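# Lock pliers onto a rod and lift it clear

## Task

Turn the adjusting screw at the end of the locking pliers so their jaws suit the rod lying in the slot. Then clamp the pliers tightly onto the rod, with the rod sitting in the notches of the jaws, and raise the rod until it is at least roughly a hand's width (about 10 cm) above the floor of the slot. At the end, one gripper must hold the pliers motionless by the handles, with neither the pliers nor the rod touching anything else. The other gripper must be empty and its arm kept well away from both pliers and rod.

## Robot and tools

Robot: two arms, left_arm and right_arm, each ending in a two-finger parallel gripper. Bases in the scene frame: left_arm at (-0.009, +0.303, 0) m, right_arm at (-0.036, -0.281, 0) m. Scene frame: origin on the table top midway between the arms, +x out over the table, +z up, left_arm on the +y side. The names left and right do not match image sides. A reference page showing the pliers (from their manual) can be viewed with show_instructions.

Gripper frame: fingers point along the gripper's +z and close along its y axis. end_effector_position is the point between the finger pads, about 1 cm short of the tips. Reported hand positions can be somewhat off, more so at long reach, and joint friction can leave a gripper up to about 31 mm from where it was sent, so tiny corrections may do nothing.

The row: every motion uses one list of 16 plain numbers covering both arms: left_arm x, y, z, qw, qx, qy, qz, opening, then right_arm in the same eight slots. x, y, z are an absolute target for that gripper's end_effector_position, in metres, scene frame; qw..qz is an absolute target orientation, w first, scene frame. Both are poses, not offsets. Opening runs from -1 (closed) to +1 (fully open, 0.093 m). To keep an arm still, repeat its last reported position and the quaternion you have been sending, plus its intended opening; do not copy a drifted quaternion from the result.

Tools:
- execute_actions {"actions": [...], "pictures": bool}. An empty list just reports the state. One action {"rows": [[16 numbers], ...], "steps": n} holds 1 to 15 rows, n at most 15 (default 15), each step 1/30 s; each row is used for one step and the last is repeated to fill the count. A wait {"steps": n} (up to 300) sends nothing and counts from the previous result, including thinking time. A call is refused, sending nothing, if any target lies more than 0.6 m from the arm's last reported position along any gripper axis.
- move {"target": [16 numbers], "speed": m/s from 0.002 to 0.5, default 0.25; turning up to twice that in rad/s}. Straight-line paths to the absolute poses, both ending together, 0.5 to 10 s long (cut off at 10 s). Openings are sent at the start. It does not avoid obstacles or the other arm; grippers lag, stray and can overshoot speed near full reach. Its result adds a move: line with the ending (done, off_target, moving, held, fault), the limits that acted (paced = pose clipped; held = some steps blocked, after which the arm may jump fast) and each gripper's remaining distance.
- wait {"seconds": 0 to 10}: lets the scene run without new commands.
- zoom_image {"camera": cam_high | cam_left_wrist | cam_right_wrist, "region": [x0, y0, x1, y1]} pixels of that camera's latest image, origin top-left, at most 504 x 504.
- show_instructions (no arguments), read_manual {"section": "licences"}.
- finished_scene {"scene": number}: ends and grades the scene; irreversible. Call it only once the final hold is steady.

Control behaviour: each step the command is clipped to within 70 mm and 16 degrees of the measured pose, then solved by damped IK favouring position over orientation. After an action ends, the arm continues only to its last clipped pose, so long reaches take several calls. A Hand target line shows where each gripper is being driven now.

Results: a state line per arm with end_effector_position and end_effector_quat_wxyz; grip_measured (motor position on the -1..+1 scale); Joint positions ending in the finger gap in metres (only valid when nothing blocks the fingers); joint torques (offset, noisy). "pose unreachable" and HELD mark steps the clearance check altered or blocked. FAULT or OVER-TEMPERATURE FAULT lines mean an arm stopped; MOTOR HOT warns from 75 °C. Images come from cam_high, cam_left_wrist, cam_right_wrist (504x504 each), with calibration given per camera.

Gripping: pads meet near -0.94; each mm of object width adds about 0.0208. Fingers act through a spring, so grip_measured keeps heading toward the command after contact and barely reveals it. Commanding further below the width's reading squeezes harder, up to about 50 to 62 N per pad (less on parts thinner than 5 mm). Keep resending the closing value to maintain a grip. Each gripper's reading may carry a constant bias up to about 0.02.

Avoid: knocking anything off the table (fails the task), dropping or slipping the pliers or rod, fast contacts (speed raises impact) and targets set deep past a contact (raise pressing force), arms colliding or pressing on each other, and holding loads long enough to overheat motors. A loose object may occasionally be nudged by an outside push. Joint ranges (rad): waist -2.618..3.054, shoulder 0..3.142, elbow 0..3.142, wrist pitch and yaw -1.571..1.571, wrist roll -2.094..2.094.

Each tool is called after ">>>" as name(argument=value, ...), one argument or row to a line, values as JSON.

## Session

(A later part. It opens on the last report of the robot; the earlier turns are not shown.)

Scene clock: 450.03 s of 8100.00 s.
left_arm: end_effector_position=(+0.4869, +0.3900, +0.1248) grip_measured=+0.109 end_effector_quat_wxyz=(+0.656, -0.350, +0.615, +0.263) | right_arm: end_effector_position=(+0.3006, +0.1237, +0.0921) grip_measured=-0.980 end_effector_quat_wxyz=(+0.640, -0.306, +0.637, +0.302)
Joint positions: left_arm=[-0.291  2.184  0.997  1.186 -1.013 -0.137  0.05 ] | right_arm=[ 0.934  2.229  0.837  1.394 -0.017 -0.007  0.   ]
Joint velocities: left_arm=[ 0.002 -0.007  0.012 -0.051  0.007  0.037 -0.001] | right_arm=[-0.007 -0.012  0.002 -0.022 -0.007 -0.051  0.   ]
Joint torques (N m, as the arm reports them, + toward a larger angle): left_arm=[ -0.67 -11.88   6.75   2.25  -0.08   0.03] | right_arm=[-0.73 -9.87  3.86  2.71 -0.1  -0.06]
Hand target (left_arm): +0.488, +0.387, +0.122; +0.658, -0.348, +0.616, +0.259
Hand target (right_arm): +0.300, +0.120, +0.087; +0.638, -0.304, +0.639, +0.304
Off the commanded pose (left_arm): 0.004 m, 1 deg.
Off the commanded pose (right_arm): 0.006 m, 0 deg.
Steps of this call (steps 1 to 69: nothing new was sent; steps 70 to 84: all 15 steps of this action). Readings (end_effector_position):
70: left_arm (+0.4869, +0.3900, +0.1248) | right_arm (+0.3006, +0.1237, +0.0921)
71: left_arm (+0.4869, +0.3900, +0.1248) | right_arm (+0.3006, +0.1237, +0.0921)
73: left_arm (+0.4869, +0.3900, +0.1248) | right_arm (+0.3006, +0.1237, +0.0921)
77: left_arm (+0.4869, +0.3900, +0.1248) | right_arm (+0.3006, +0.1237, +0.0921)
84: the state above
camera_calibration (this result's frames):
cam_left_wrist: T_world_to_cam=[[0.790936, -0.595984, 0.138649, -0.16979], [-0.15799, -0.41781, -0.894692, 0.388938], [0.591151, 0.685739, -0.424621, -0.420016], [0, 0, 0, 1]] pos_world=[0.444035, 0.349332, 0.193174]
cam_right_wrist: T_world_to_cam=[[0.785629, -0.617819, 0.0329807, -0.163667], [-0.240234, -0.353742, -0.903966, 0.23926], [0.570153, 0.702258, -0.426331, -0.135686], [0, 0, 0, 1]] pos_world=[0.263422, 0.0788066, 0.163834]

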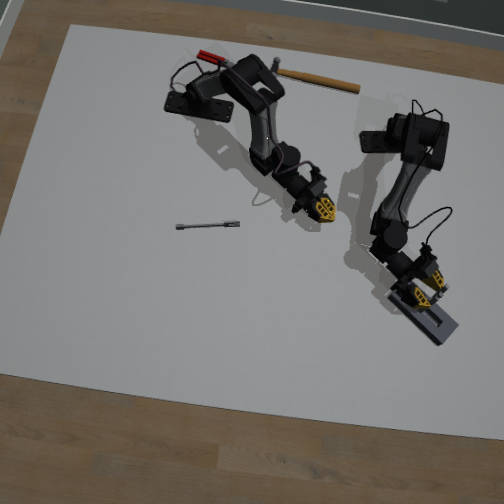

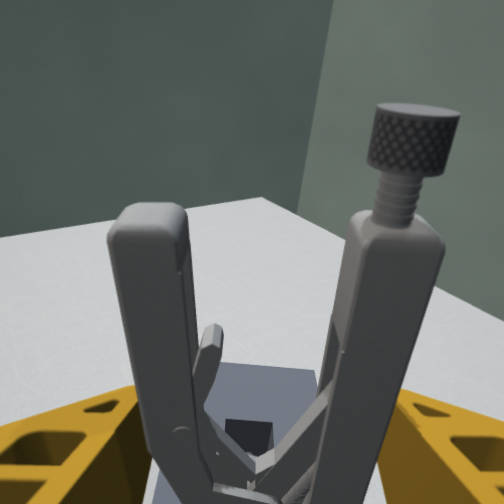

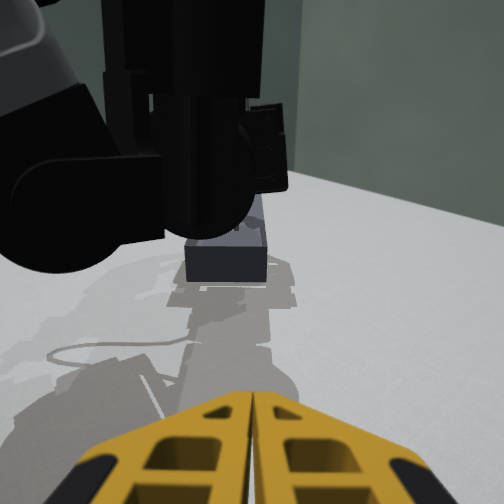

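>>> move(
  target=[0.488,0.388,0.19,0.6577,-0.3478,0.6152,0.2587,0.23,0.22,-0.17,0.18,0.3454,-0.3977,0.8339,0.1647,-0.3],
  speed=0.12,
)

>>> move(
  target=[0.27,0.03,0.17,0.6465,0.195,0.680,-0.288,0.17,0.24,-0.15,0.2,0,-0.375,0.927,0,-0.3],
  speed=0.25,
)

>>> move(
  target=[0.27,0.03,0.113,0.6465,0.195,0.680,-0.288,0.17,0.25,-0.06,0.2,0,-0.375,0.927,0,-0.3],
  speed=0.08,
)

Scene clock: 463.20 s of 8100.00 s.
left_arm: end_effector_position=(+0.4810, +0.3899, +0.1641) grip_measured=+0.231 end_effector_quat_wxyz=(+0.635, -0.334, +0.640, +0.276) | right_arm: end_effector_position=(+0.2213, -0.1696, +0.1742) grip_measured=-0.302 end_effector_quat_wxyz=(+0.337, -0.398, +0.836, +0.170)
Joint positions: left_arm=[-0.291  2.008  0.997  0.934 -1.005 -0.137  0.056] | right_arm=[ 0.161  1.068  0.872 -0.783 -0.533 -0.624  0.031]
Joint velocities: left_arm=[-0.002  0.017  0.012  0.081  0.007 -0.037  0.   ] | right_arm=[-0.012  0.022 -0.002 -0.066  0.022 -0.037  0.001]
Joint torques (N m, as the arm reports them, + toward a larger angle): left_arm=[ -0.5  -14.3   11.38   2.33  -0.16  -0.02] | right_arm=[-0.83 -2.86  9.24  1.56 -0.39 -0.18]
Hand target (left_arm): +0.486, +0.388, +0.191; +0.658, -0.348, +0.615, +0.258
Hand target (right_arm): +0.223, -0.170, +0.181; +0.343, -0.400, +0.833, +0.170
Off the commanded pose (left_arm): 0.027 m, 5 deg.
Off the commanded pose (right_arm): 0.006 m, 1 deg.
move: off_target (left_arm)
camera_calibration (this result's frames):
cam_left_wrist: T_world_to_cam=[[0.794234, -0.603235, 0.0728022, -0.158511], [-0.229421, -0.408673, -0.883376, 0.452097], [0.562636, 0.684904, -0.462976, -0.379444], [0, 0, 0, 1]] pos_world=[0.443104, 0.349023, 0.235237]
cam_right_wrist: T_world_to_cam=[[0.798392, -0.602064, -0.00947728, -0.278065], [-0.571453, -0.752651, -0.327043, 0.0957405], [0.189768, 0.266524, -0.944962, 0.251149], [0, 0, 0, 1]] pos_world=[0.229056, -0.162291, 0.266002]

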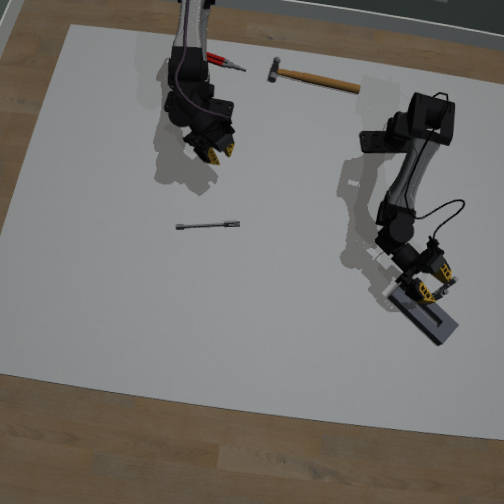

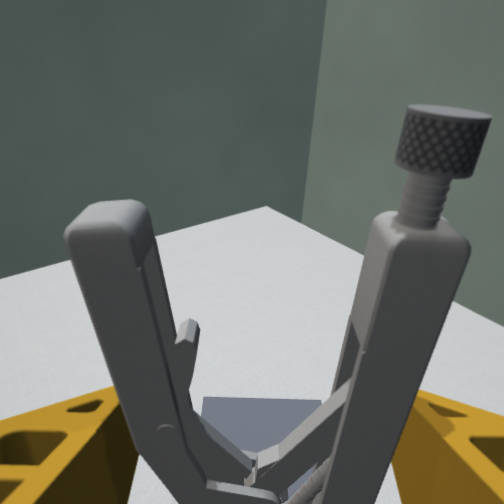

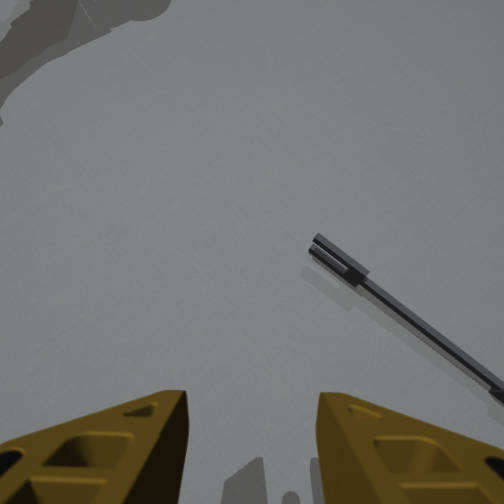

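Scene clock: 466.93 s of 8100.00 s.
left_arm: end_effector_position=(+0.2739, +0.0309, +0.1593) grip_measured=+0.174 end_effector_quat_wxyz=(+0.638, +0.196, +0.692, -0.276) | right_arm: end_effector_position=(+0.2392, -0.1515, +0.2001) grip_measured=-0.302 end_effector_quat_wxyz=(+0.019, -0.379, +0.925, +0.003)
Joint positions: left_arm=[-1.005  1.539  0.315  1.19  -0.144 -0.137  0.054] | right_arm=[ 0.5    1.69   1.717 -1.559 -0.005 -0.34   0.031]
Joint velocities: left_arm=[ 0.007  0.002 -0.012 -0.037  0.022  0.022 -0.   ] | right_arm=[ 0.017 -0.007 -0.012 -0.022  0.022  0.066  0.001]
Joint torques (N m, as the arm reports them, + toward a larger angle): left_arm=[-0.93 -5.09  7.48  3.21 -0.05 -0.11] | right_arm=[ 0.39 -6.45  7.95  0.32 -0.08 -0.09]
Hand target (left_arm): +0.272, +0.027, +0.171; +0.650, +0.190, +0.675, -0.293
Hand target (right_arm): +0.240, -0.150, +0.201; +0.015, -0.378, +0.925, -0.001
Off the commanded pose (left_arm): 0.011 m, 2 deg.
Off the commanded pose (right_arm): 0.002 m, 2 deg.
joint sent to its limit (right arm) — the command would take joint 4 (wrist pitch) past its lower limit, so that joint was sent only as far as its limit.
move: off_target (left_arm)
camera_calibration (this result's frames):
cam_left_wrist: T_world_to_cam=[[-0.601681, -0.787535, 0.133298, 0.168177], [-0.436289, 0.184253, -0.88074, 0.291547], [0.669053, -0.588081, -0.454454, -0.0104653], [0, 0, 0, 1]] pos_world=[0.23539, 0.0725724, 0.229604]
cam_right_wrist: T_world_to_cam=[[0.720011, -0.693936, -0.00609743, -0.277005], [-0.636553, -0.66392, 0.392442, 0.0131923], [-0.276378, -0.278681, -0.919757, 0.291249], [0, 0, 0, 1]] pos_world=[0.288339, -0.102299, 0.261012]

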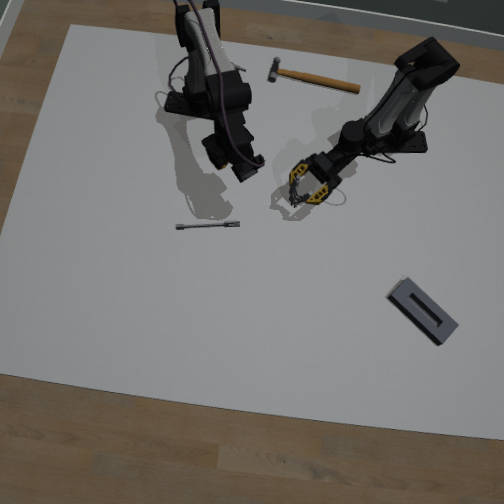

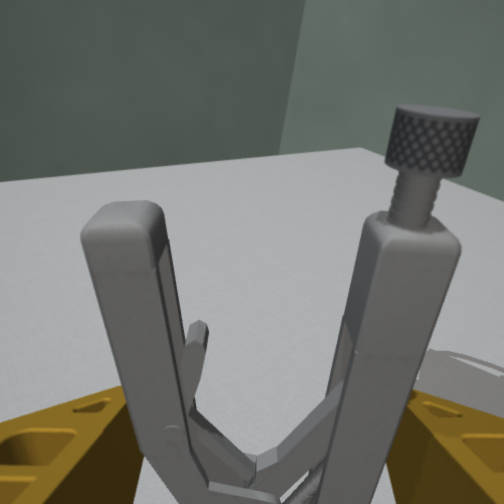

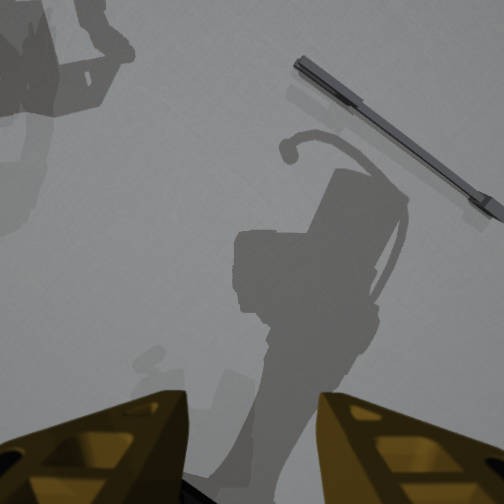

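Scene clock: 468.43 s of 8100.00 s.
left_arm: end_effector_position=(+0.2770, +0.0274, +0.1170) grip_measured=+0.174 end_effector_quat_wxyz=(+0.643, +0.194, +0.687, -0.279) | right_arm: end_effector_position=(+0.2479, -0.0616, +0.1981) grip_measured=-0.302 end_effector_quat_wxyz=(+0.033, -0.378, +0.925, +0.011)
Joint positions: left_arm=[-1.005  1.863  0.292  1.553 -0.144 -0.137  0.054] | right_arm=[ 0.719  1.883  1.946 -1.564 -0.003 -0.118  0.031]
Joint velocities: left_arm=[-0.007 -0.012  0.002 -0.037 -0.037  0.022 -0.   ] | right_arm=[-0.002 -0.002  0.002 -0.007 -0.081  0.11   0.001]
Joint torques (N m, as the arm reports them, + toward a larger angle): left_arm=[-0.77 -6.04  2.04  2.99 -0.03 -0.07] | right_arm=[-0.21 -8.41  8.06  0.46 -0.01 -0.02]
Hand target (left_arm): +0.271, +0.029, +0.112; +0.639, +0.197, +0.688, -0.284
Hand target (right_arm): +0.249, -0.060, +0.199; +0.033, -0.375, +0.927, +0.007
Off the commanded pose (left_arm): 0.008 m, 1 deg.
Off the commanded pose (right_arm): 0.003 m, 4 deg.
joint sent to its limit (left arm) — the command would take joint 4 (wrist pitch) past its upper limit, so that joint was sent only as far as its limit.
joint sent to its limit (right arm) — the command would take joint 4 (wrist pitch) past its lower limit, so that joint was sent only as far as its limit.
move: off_target (right_arm)
camera_calibration (this result's frames):
cam_left_wrist: T_world_to_cam=[[-0.603703, -0.785521, 0.136014, 0.173069], [-0.42682, 0.174379, -0.887365, 0.254702], [0.673326, -0.593758, -0.440549, -0.036443], [0, 0, 0, 1]] pos_world=[0.237732, 0.0698962, 0.186419]
cam_right_wrist: T_world_to_cam=[[0.718422, -0.69556, -0.00808123, -0.220266], [-0.64581, -0.671264, 0.363778, 0.086657], [-0.258454, -0.256127, -0.931451, 0.316176], [0, 0, 0, 1]] pos_world=[0.295925, -0.0140571, 0.261199]

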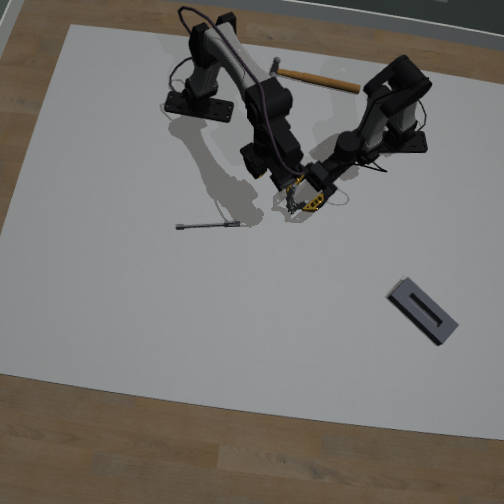

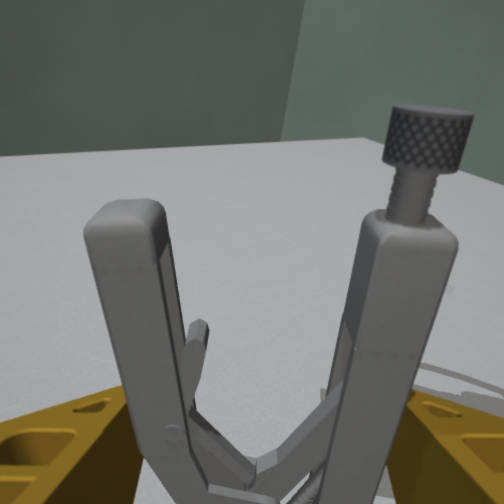

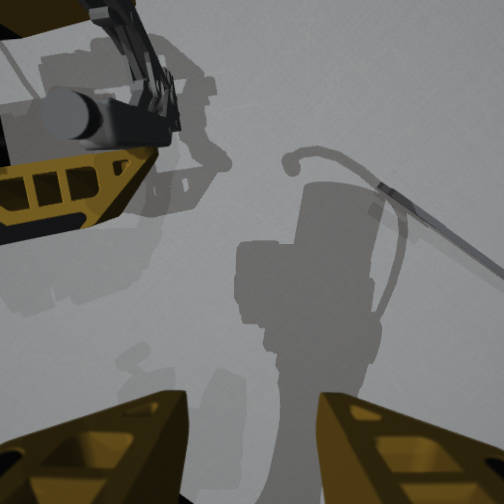

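>>> move(
  target=[0.27,0.03,0.113,0.6465,0.195,0.680,-0.288,0.17,0.267,0.010,0.192,0,-0.375,0.927,0,-0.3],
  speed=0.06,
)

Scene clock: 477.33 s of 8100.00 s.
left_arm: end_effector_position=(+0.2770, +0.0274, +0.1170) grip_measured=+0.174 end_effector_quat_wxyz=(+0.643, +0.194, +0.687, -0.279) | right_arm: end_effector_position=(+0.2655, +0.0075, +0.1900) grip_measured=-0.302 end_effector_quat_wxyz=(+0.056, -0.376, +0.924, +0.024)
Joint positions: left_arm=[-1.005  1.863  0.292  1.553 -0.144 -0.137  0.054] | right_arm=[ 0.825  2.093  2.211 -1.567 -0.003 -0.01   0.031]
Joint velocities: left_arm=[ 0.002 -0.007  0.002  0.022  0.007 -0.037 -0.   ] | right_arm=[-0.017 -0.007  0.017  0.022  0.037  0.007  0.001]
Joint torques (N m, as the arm reports them, + toward a larger angle): left_arm=[-0.6  -6.36  1.85  2.96 -0.02 -0.03] | right_arm=[  0.12 -10.43   8.01   0.62  -0.04  -0.06]
Hand target (left_arm): +0.270, +0.030, +0.113; +0.639, +0.197, +0.687, -0.284
Hand target (right_arm): +0.266, +0.010, +0.191; +0.057, -0.374, +0.925, +0.022
Off the commanded pose (left_arm): 0.008 m, 1 deg.
Off the commanded pose (right_arm): 0.003 m, 7 deg.
joint sent to its limit (left arm) — the command would take joint 4 (wrist pitch) past its upper limit, so that joint was sent only as far as its limit.
joint sent to its limit (right arm) — the command would take joint 4 (wrist pitch) past its lower limit, so that joint was sent only as far as its limit.
move: off_target (right_arm)
camera_calibration (this result's frames):
cam_left_wrist: T_world_to_cam=[[-0.603703, -0.785521, 0.136014, 0.173069], [-0.42682, 0.174379, -0.887365, 0.254702], [0.673326, -0.593758, -0.440549, -0.036443], [0, 0, 0, 1]] pos_world=[0.237732, 0.0698962, 0.186419]
cam_right_wrist: T_world_to_cam=[[0.717762, -0.696156, -0.0135948, -0.18364], [-0.657783, -0.684342, 0.31464, 0.160021], [-0.228342, -0.216894, -0.949114, 0.32595], [0, 0, 0, 1]] pos_world=[0.311497, 0.052364, 0.256518]

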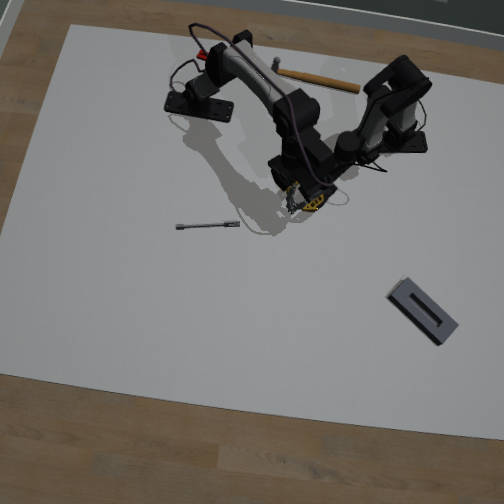

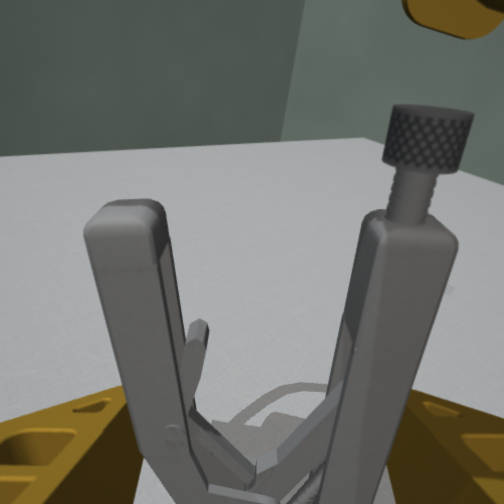

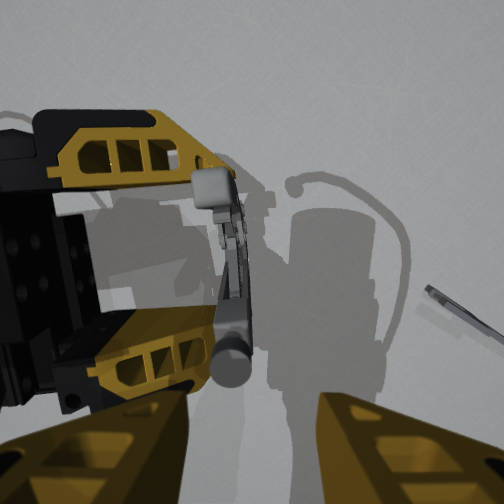

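>>> move(
  target=[0.27,0.03,0.113,0.6465,0.195,0.680,-0.288,0.17,0.264,0.018,0.186,0,-0.375,0.927,0,-0.3],
  speed=0.03,
)

>>> move(
  target=[0.27,0.03,0.113,0.6465,0.195,0.680,-0.288,0.17,0.264,0.017,0.164,0,-0.375,0.927,0,-0.3],
  speed=0.02,
)

Scene clock: 483.37 s of 8100.00 s.
left_arm: end_effector_position=(+0.2770, +0.0274, +0.1170) grip_measured=+0.174 end_effector_quat_wxyz=(+0.643, +0.194, +0.687, -0.279) | right_arm: end_effector_position=(+0.2636, +0.0141, +0.1875) grip_measured=-0.302 end_effector_quat_wxyz=(+0.055, -0.375, +0.925, +0.024)
Joint positions: left_arm=[-1.005  1.863  0.292  1.553 -0.144 -0.137  0.054] | right_arm=[ 0.84   2.108  2.224 -1.567 -0.003  0.007  0.031]
Joint velocities: left_arm=[-0.027  0.007  0.002 -0.081 -0.007  0.007 -0.001] | right_arm=[ 0.002 -0.002 -0.012  0.051  0.007  0.007 -0.002]
Joint torques (N m, as the arm reports them, + toward a larger angle): left_arm=[-0.66 -6.33  1.96  2.97 -0.05 -0.03] | right_arm=[ 0.34 -9.93  7.89  0.63 -0.05 -0.09]
Hand target (left_arm): +0.270, +0.030, +0.113; +0.639, +0.197, +0.687, -0.284
Hand target (right_arm): +0.264, +0.018, +0.186; +0.053, -0.375, +0.925, +0.022
Off the commanded pose (left_arm): 0.008 m, 1 deg.
Off the commanded pose (right_arm): 0.004 m, 7 deg.
joint sent to its limit (left arm) — the command would take joint 4 (wrist pitch) past its upper limit, so that joint was sent only as far as its limit.
joint sent to its limit (right arm) — the command would take joint 4 (wrist pitch) past its lower limit, so that joint was sent only as far as its limit.
move: off_target (right_arm)
camera_calibration (this result's frames):
cam_left_wrist: T_world_to_cam=[[-0.603703, -0.785521, 0.136014, 0.173069], [-0.42682, 0.174379, -0.887365, 0.254702], [0.673326, -0.593758, -0.440549, -0.036443], [0, 0, 0, 1]] pos_world=[0.237732, 0.0698962, 0.186419]
cam_right_wrist: T_world_to_cam=[[0.71568, -0.69825, -0.0157586, -0.176719], [-0.658875, -0.682464, 0.316427, 0.163965], [-0.2317, -0.216078, -0.948486, 0.325273], [0, 0, 0, 1]] pos_world=[0.309873, 0.0587908, 0.253849]

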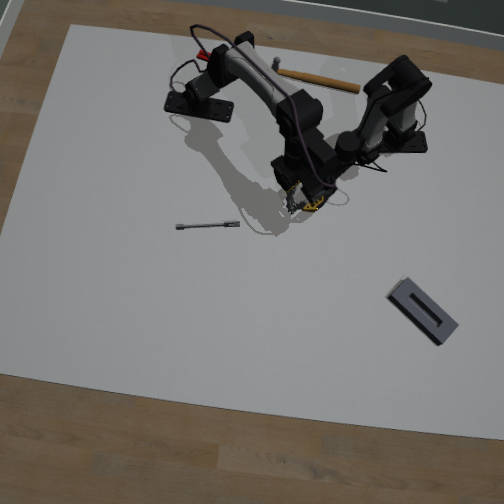

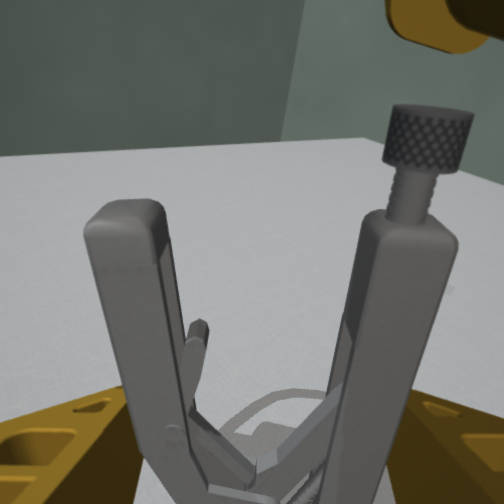

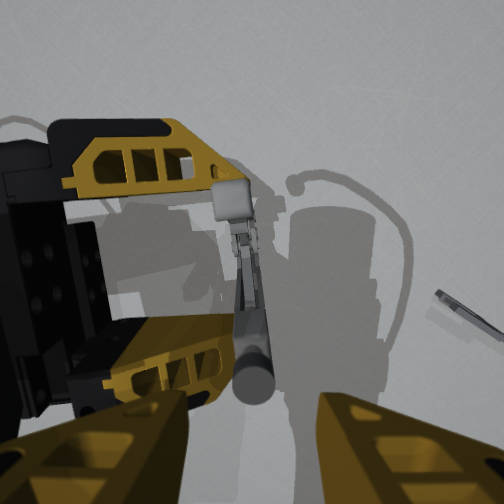

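Scene clock: 486.67 s of 8100.00 s.
left_arm: end_effector_position=(+0.2770, +0.0274, +0.1170) grip_measured=+0.174 end_effector_quat_wxyz=(+0.643, +0.194, +0.687, -0.279) | right_arm: end_effector_position=(+0.2658, +0.0163, +0.1680) grip_measured=-0.302 end_effector_quat_wxyz=(+0.032, -0.375, +0.926, +0.015)
Joint positions: left_arm=[-1.005  1.863  0.292  1.553 -0.144 -0.137  0.054] | right_arm=[ 0.84   2.157  2.224 -1.567 -0.003  0.007  0.031]
Joint velocities: left_arm=[-0.007 -0.017  0.002 -0.066 -0.037 -0.066  0.   ] | right_arm=[-0.012 -0.012 -0.017  0.051 -0.037 -0.007 -0.   ]
Joint torques (N m, as the arm reports them, + toward a larger angle): left_arm=[-0.64 -6.35  1.78  2.97  0.01 -0.02] | right_arm=[  0.14 -11.08   6.45   0.52  -0.05  -0.07]
Hand target (left_arm): +0.270, +0.030, +0.113; +0.639, +0.197, +0.687, -0.284
Hand target (right_arm): +0.264, +0.017, +0.164; +0.024, -0.375, +0.927, +0.010
Off the commanded pose (left_arm): 0.008 m, 1 deg.
Off the commanded pose (right_arm): 0.004 m, 4 deg.
joint sent to its limit (left arm) — the command would take joint 4 (wrist pitch) past its upper limit, so that joint was sent only as far as its limit.
joint sent to its limit (right arm) — the command would take joint 4 (wrist pitch) past its lower limit, so that joint was sent only as far as its limit.
move: off_target (right_arm)
camera_calibration (this result's frames):
cam_left_wrist: T_world_to_cam=[[-0.603703, -0.785521, 0.136014, 0.173069], [-0.42682, 0.174379, -0.887365, 0.254702], [0.673326, -0.593758, -0.440549, -0.036443], [0, 0, 0, 1]] pos_world=[0.237732, 0.0698962, 0.186419]
cam_right_wrist: T_world_to_cam=[[0.715119, -0.698802, -0.0167316, -0.176768], [-0.647159, -0.670937, 0.361981, 0.162127], [-0.264179, -0.248031, -0.932035, 0.31417], [0, 0, 0, 1]] pos_world=[0.314329, 0.0631751, 0.231173]

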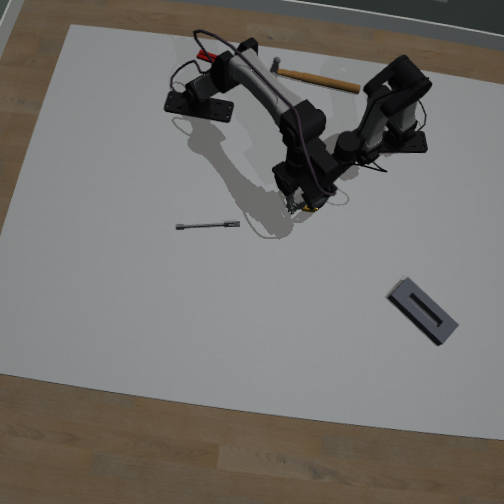

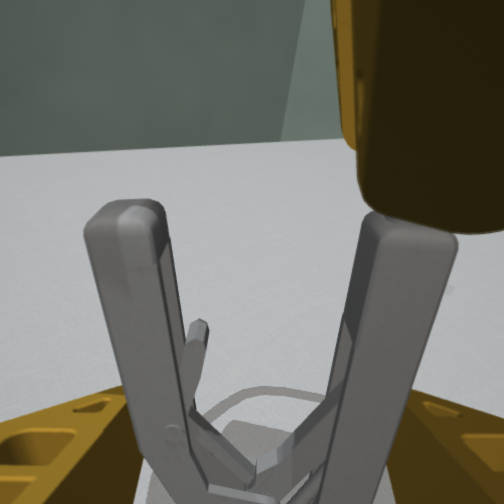

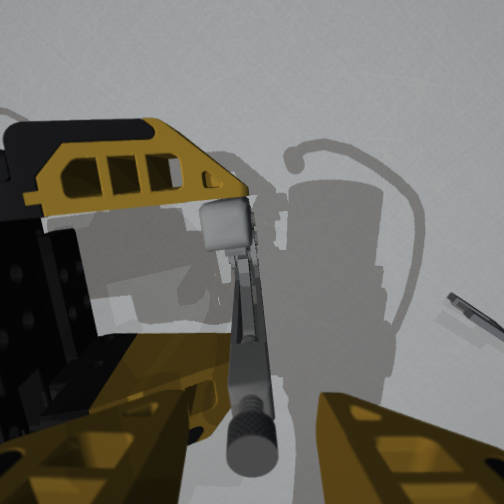

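>>> move(
  target=[0.27,0.03,0.113,0.6465,0.195,0.680,-0.288,0.17,0.264,0.017,0.164,0,-0.375,0.927,0,-0.84],
  speed=0.02,
)

>>> move(
  target=[0.27,0.03,0.113,0.6465,0.195,0.680,-0.288,0.17,0.264,0.017,0.164,0,0.391,0.921,0,-0.84],
  speed=0.3,
)

Scene clock: 491.07 s of 8100.00 s.
left_arm: end_effector_position=(+0.2770, +0.0273, +0.1170) grip_measured=+0.174 end_effector_quat_wxyz=(+0.643, +0.194, +0.686, -0.279) | right_arm: end_effector_position=(+0.2658, +0.0163, +0.1680) grip_measured=-0.828 end_effector_quat_wxyz=(+0.032, -0.375, +0.926, +0.015)
Joint positions: left_arm=[-1.005  1.863  0.292  1.553 -0.143 -0.137  0.054] | right_arm=[ 0.84   2.157  2.224 -1.567 -0.003  0.007  0.005]
Joint velocities: left_arm=[ 0.002  0.012  0.017 -0.007 -0.007  0.051  0.   ] | right_arm=[ 0.007 -0.017 -0.012  0.007 -0.066 -0.007 -0.001]
Joint torques (N m, as the arm reports them, + toward a larger angle): left_arm=[-0.78 -6.58  1.88  2.98 -0.03 -0.05] | right_arm=[  0.16 -11.     6.47   0.51  -0.05  -0.07]
Hand target (left_arm): +0.270, +0.030, +0.113; +0.639, +0.197, +0.687, -0.285
Hand target (right_arm): +0.264, +0.017, +0.164; +0.024, -0.375, +0.927, +0.010
Off the commanded pose (left_arm): 0.008 m, 1 deg.
Off the commanded pose (right_arm): 0.004 m, 4 deg.
joint sent to its limit (left arm) — the command would take joint 4 (wrist pitch) past its upper limit, so that joint was sent only as far as its limit.
joint sent to its limit (right arm) — the command would take joint 4 (wrist pitch) past its lower limit, so that joint was sent only as far as its limit.
move: off_target (right_arm)
camera_calibration (this result's frames):
cam_left_wrist: T_world_to_cam=[[-0.604002, -0.78529, 0.13602, 0.173081], [-0.426758, 0.174538, -0.887364, 0.254672], [0.673097, -0.594017, -0.44055, -0.0363747], [0, 0, 0, 1]] pos_world=[0.237708, 0.0698618, 0.186419]
cam_right_wrist: T_world_to_cam=[[0.715119, -0.698802, -0.0167316, -0.176768], [-0.647159, -0.670937, 0.361981, 0.162127], [-0.264179, -0.248031, -0.932035, 0.31417], [0, 0, 0, 1]] pos_world=[0.314329, 0.0631751, 0.231173]

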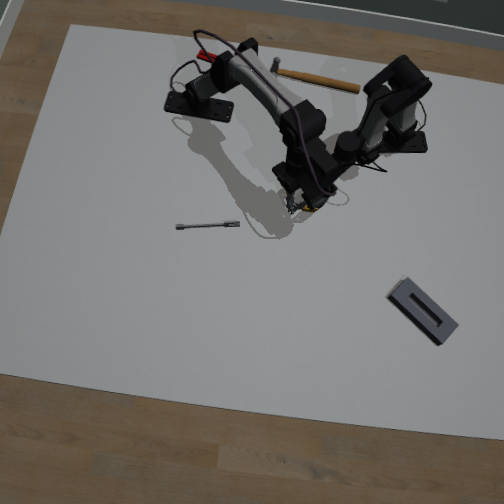

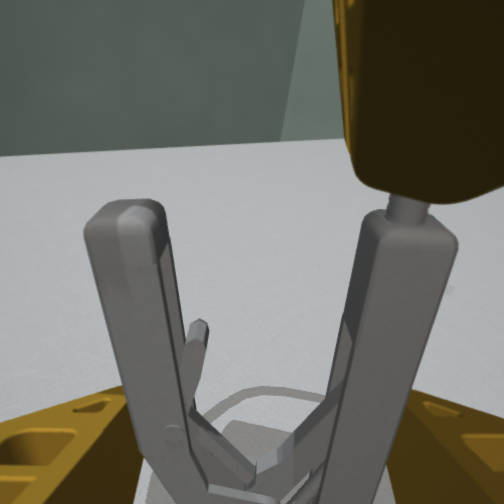

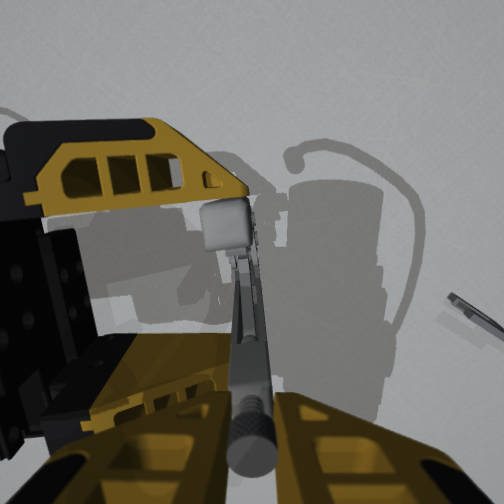

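Scene clock: 494.30 s of 8100.00 s.
left_arm: end_effector_position=(+0.2778, +0.0284, +0.1174) grip_measured=+0.174 end_effector_quat_wxyz=(+0.645, +0.193, +0.686, -0.275) | right_arm: end_effector_position=(+0.2682, +0.0113, +0.1679) grip_measured=-0.829 end_effector_quat_wxyz=(+0.025, +0.383, +0.923, +0.024)
Joint positions: left_arm=[-1.005  1.863  0.292  1.555 -0.152 -0.132  0.054] | right_arm=[ 0.84   2.157  2.224 -1.574  0.028  1.564  0.005]
Joint velocities: left_arm=[-0.012 -0.002  0.007  0.051 -0.11  -0.007 -0.001] | right_arm=[ 0.002  0.012 -0.002  0.022  0.007  0.066 -0.   ]
Joint torques (N m, as the arm reports them, + toward a larger angle): left_arm=[-0.67 -6.44  1.75  2.96  0.09 -0.08] | right_arm=[  0.21 -10.93   6.36   0.5   -0.22   0.04]
Hand target (left_arm): +0.270, +0.030, +0.113; +0.639, +0.197, +0.687, -0.284
Hand target (right_arm): +0.264, +0.017, +0.164; +0.011, +0.390, +0.920, +0.024
Off the commanded pose (left_arm): 0.009 m, 2 deg.
Off the commanded pose (right_arm): 0.008 m, 4 deg.
joint sent to its limit (left arm) — the command would take joint 4 (wrist pitch) past its upper limit, so that joint was sent only as far as its limit.
joint sent to its limit (right arm) — the command would take joint 4 (wrist pitch) past its lower limit, so that joint was sent only as far as its limit.
move: off_target (right_arm)
camera_calibration (this result's frames):
cam_left_wrist: T_world_to_cam=[[-0.598023, -0.790588, 0.13168, 0.173416], [-0.424404, 0.172994, -0.888794, 0.254832], [0.67989, -0.587405, -0.438983, -0.0383844], [0, 0, 0, 1]] pos_world=[0.237955, 0.0704689, 0.186807]
cam_right_wrist: T_world_to_cam=[[-0.686971, -0.722486, -0.0779982, 0.204673], [-0.685743, 0.609004, 0.398586, 0.150058], [-0.240472, 0.327304, -0.913808, 0.29758], [0, 0, 0, 1]] pos_world=[0.315065, -0.0409115, 0.228084]

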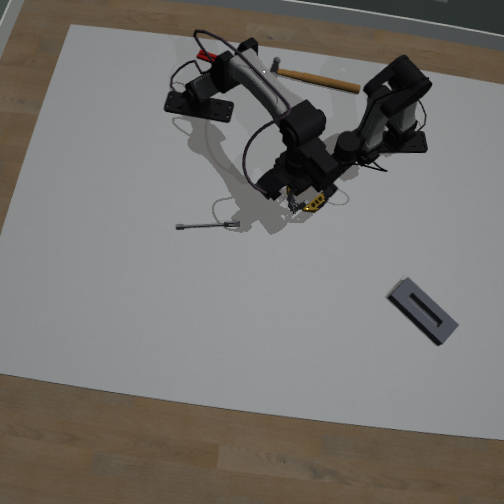

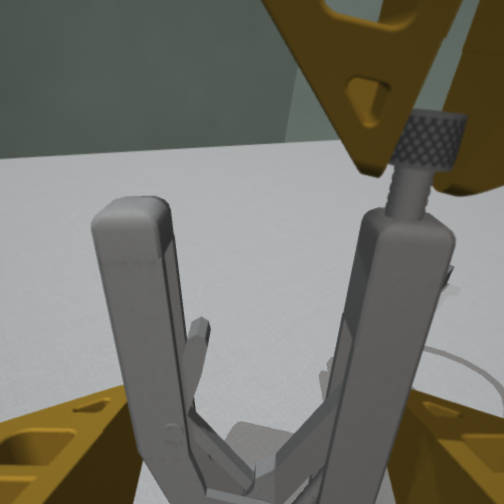

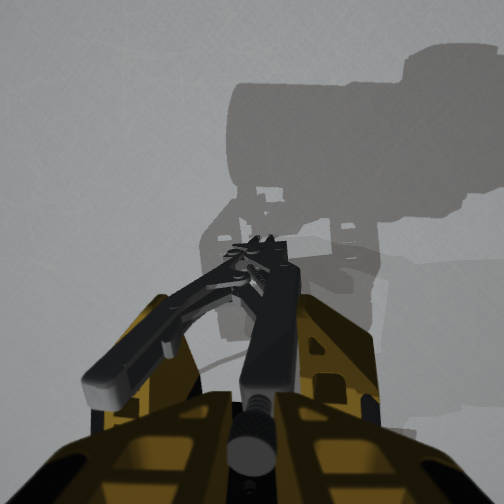

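>>> move(
  target=[0.27,0.03,0.113,0.6465,0.195,0.680,-0.288,0.17,0.267,0.012,0.168,0,0.391,0.921,0,-0.3],
  speed=0.02,
)

>>> move(
  target=[0.27,0.03,0.113,0.6465,0.195,0.680,-0.288,0.17,0.267,0.010,0.2,0,0.391,0.921,0,-0.3],
  speed=0.05,
)

>>> move(
  target=[0.28,0.04,0.2,0.6465,0.195,0.680,-0.288,0.17,0.22,-0.17,0.18,0.3454,-0.3977,0.8339,0.1647,-1],
  speed=0.2,
)

Scene clock: 499.77 s of 8100.00 s.
left_arm: end_effector_position=(+0.2771, +0.0275, +0.1166) grip_measured=+0.174 end_effector_quat_wxyz=(+0.643, +0.195, +0.687, -0.277) | right_arm: end_effector_position=(+0.2660, +0.0136, +0.1679) grip_measured=-0.302 end_effector_quat_wxyz=(+0.017, +0.384, +0.923, +0.028)
Joint positions: left_arm=[-1.005  1.863  0.292  1.551 -0.144 -0.133  0.054] | right_arm=[ 0.84   2.157  2.224 -1.574  0.009  1.567  0.031]
Joint velocities: left_arm=[-0.012 -0.007  0.012 -0.066 -0.022  0.022  0.001] | right_arm=[ 0.007  0.007  0.002 -0.022  0.007  0.022 -0.001]
Joint torques (N m, as the arm reports them, + toward a larger angle): left_arm=[-0.73 -6.43  1.71  2.98  0.01 -0.05] | right_arm=[ -0.95 -11.93   6.13   0.5   -0.1   -0.08]
Hand target (left_arm): +0.270, +0.030, +0.113; +0.639, +0.197, +0.687, -0.284
Hand target (right_arm): +0.267, +0.012, +0.168; +0.012, +0.390, +0.920, +0.028
Off the commanded pose (left_arm): 0.008 m, 1 deg.
Off the commanded pose (right_arm): 0.002 m, 4 deg.
joint sent to its limit (left arm) — the command would take joint 4 (wrist pitch) past its upper limit, so that joint was sent only as far as its limit.
joint sent to its limit (right arm) — the command would take joint 4 (wrist pitch) past its lower limit, so that joint was sent only as far as its limit.
move: off_target (right_arm)
camera_calibration (this result's frames):
cam_left_wrist: T_world_to_cam=[[-0.603345, -0.786486, 0.13196, 0.173648], [-0.425707, 0.177712, -0.887239, 0.253977], [0.67435, -0.591488, -0.442034, -0.036767], [0, 0, 0, 1]] pos_world=[0.237683, 0.0696895, 0.186171]
cam_right_wrist: T_world_to_cam=[[-0.689344, -0.72015, -0.0786617, 0.20549], [-0.679155, 0.604652, 0.416105, 0.142509], [-0.252095, 0.340263, -0.905908, 0.297823], [0, 0, 0, 1]] pos_world=[0.313519, -0.0395233, 0.226665]

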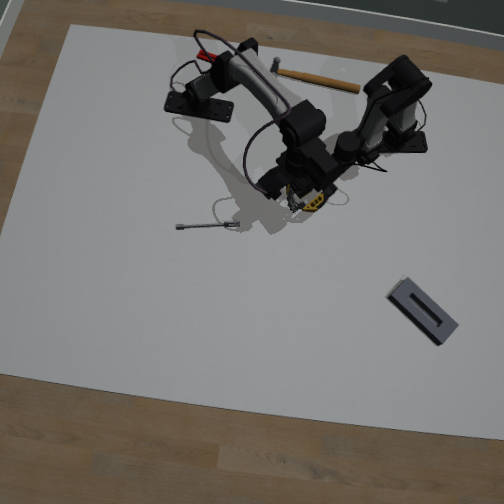

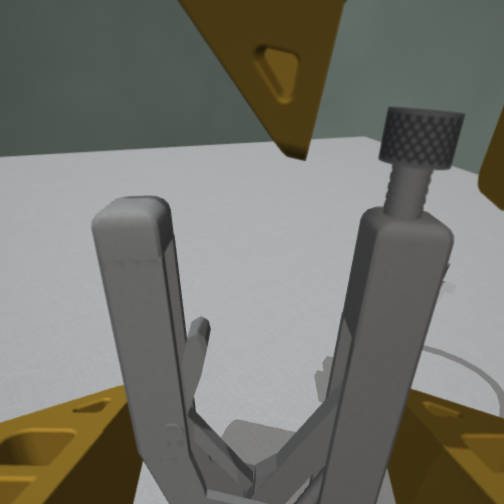

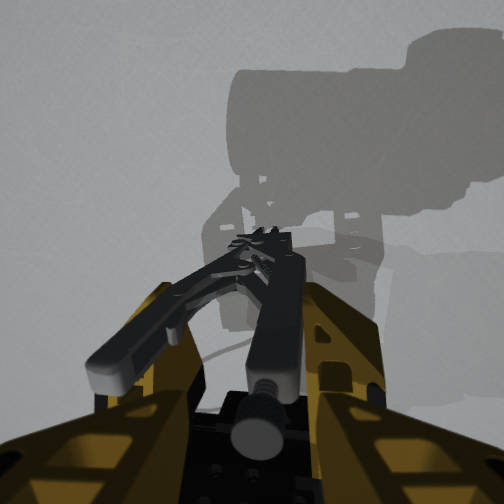

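Scene clock: 500.73 s of 8100.00 s.
left_arm: end_effector_position=(+0.2771, +0.0275, +0.1166) grip_measured=+0.174 end_effector_quat_wxyz=(+0.643, +0.195, +0.687, -0.277) | right_arm: end_effector_position=(+0.2654, +0.0101, +0.1858) grip_measured=-0.302 end_effector_quat_wxyz=(+0.025, +0.387, +0.921, +0.048)
Joint positions: left_arm=[-1.005  1.863  0.292  1.551 -0.144 -0.133  0.054] | right_arm=[ 0.834  2.112  2.224 -1.574  0.008  1.567  0.031]
Joint velocities: left_arm=[ 0.007 -0.007  0.007 -0.007 -0.022  0.022  0.001] | right_arm=[-0.002  0.002 -0.017  0.022  0.022 -0.037  0.   ]
Joint torques (N m, as the arm reports them, + toward a larger angle): left_arm=[-0.81 -6.37  1.75  2.98 -0.01 -0.05] | right_arm=[ -0.8  -13.48   7.69   0.61  -0.1   -0.13]
Hand target (left_arm): +0.270, +0.030, +0.113; +0.639, +0.197, +0.687, -0.284
Hand target (right_arm): +0.267, +0.010, +0.199; +0.029, +0.390, +0.918, +0.068
Off the commanded pose (left_arm): 0.008 m, 1 deg.
Off the commanded pose (right_arm): 0.014 m, 6 deg.
joint sent to its limit (left arm) — the command would take joint 4 (wrist pitch) past its upper limit, so that joint was sent only as far as its limit.
joint sent to its limit (right arm) — the command would take joint 4 (wrist pitch) past its lower limit, so that joint was sent only as far as its limit.
move: off_target (right_arm)
camera_calibration (this result's frames):
cam_left_wrist: T_world_to_cam=[[-0.603345, -0.786486, 0.13196, 0.173648], [-0.425707, 0.177712, -0.887239, 0.253977], [0.67435, -0.591488, -0.442034, -0.036767], [0, 0, 0, 1]] pos_world=[0.237683, 0.0696895, 0.186171]
cam_right_wrist: T_world_to_cam=[[-0.689961, -0.713308, -0.123066, 0.212345], [-0.689008, 0.595081, 0.413698, 0.139974], [-0.221861, 0.370229, -0.902058, 0.306024], [0, 0, 0, 1]] pos_world=[0.310848, -0.0451271, 0.244277]

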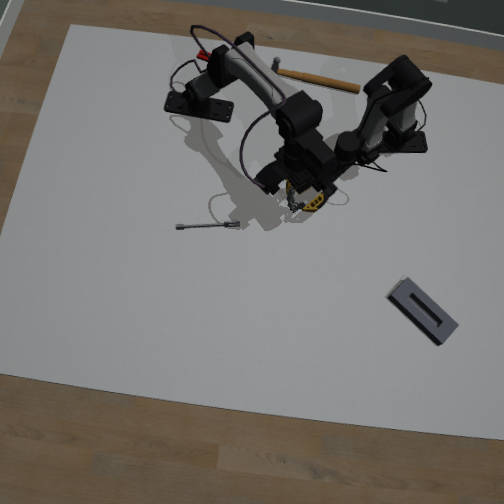

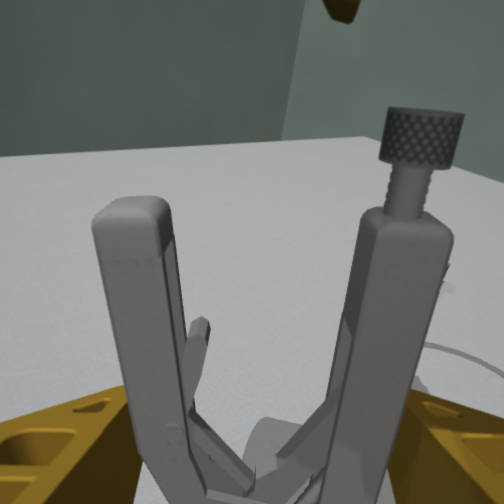

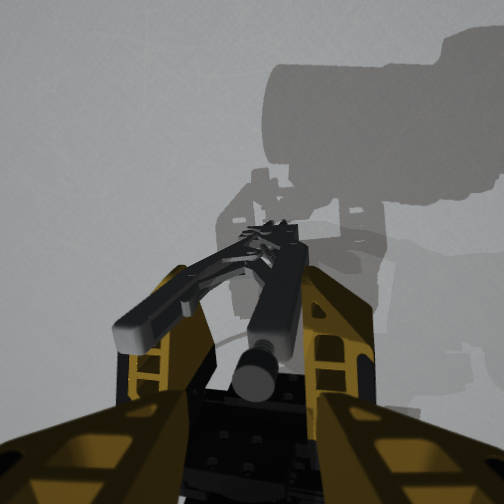

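Scene clock: 505.83 s of 8100.00 s.
left_arm: end_effector_position=(+0.2726, +0.0432, +0.1710) grip_measured=+0.174 end_effector_quat_wxyz=(+0.619, +0.209, +0.707, -0.272) | right_arm: end_effector_position=(+0.2254, -0.1686, +0.1800) grip_measured=-0.980 end_effector_quat_wxyz=(+0.344, -0.392, +0.837, +0.166)
Joint positions: left_arm=[-0.957  1.361  0.328  0.946 -0.078 -0.133  0.054] | right_arm=[ 0.171  1.067  0.886 -0.773 -0.519 -0.597  0.   ]
Joint velocities: left_arm=[-0.007 -0.007 -0.007 -0.007 -0.066 -0.037  0.001] | right_arm=[-0.012  0.002 -0.012 -0.066 -0.007  0.007  0.   ]
Joint torques (N m, as the arm reports them, + toward a larger angle): left_arm=[ 0.41 -7.39 11.22  2.97 -0.02 -0.02] | right_arm=[-0.85 -4.13  6.76  1.61 -0.39 -0.15]
Hand target (left_arm): +0.278, +0.042, +0.201; +0.646, +0.196, +0.679, -0.287
Hand target (right_arm): +0.222, -0.170, +0.179; +0.344, -0.393, +0.836, +0.168
Off the commanded pose (left_arm): 0.030 m, 5 deg.
Off the commanded pose (right_arm): 0.006 m, 1 deg.
move: off_target (left_arm)
camera_calibration (this result's frames):
cam_left_wrist: T_world_to_cam=[[-0.611292, -0.78135, 0.125758, 0.179173], [-0.465063, 0.226084, -0.855922, 0.300838], [0.640342, -0.581703, -0.50158, 0.0186388], [0, 0, 0, 1]] pos_world=[0.2375, 0.082824, 0.24431]
cam_right_wrist: T_world_to_cam=[[0.78801, -0.615662, -0.00126654, -0.282085], [-0.580303, -0.742062, -0.335548, 0.106088], [0.205644, 0.26515, -0.942022, 0.251288], [0, 0, 0, 1]] pos_world=[0.232173, -0.161574, 0.271959]

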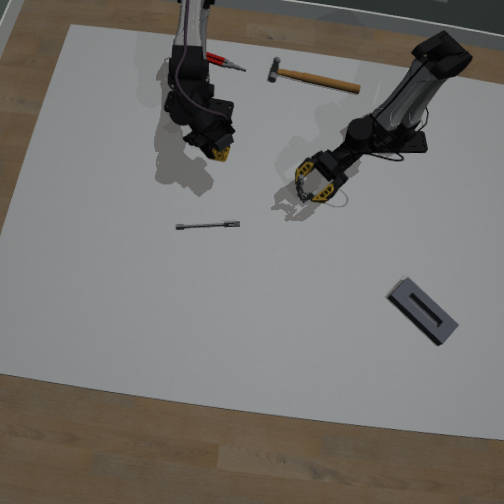

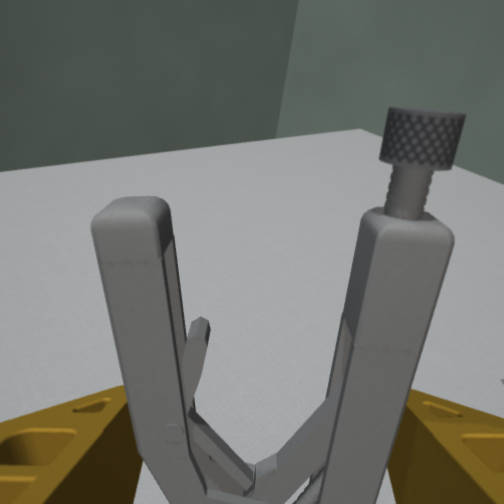

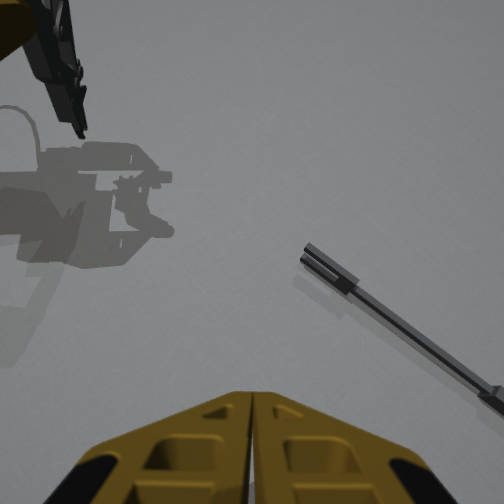

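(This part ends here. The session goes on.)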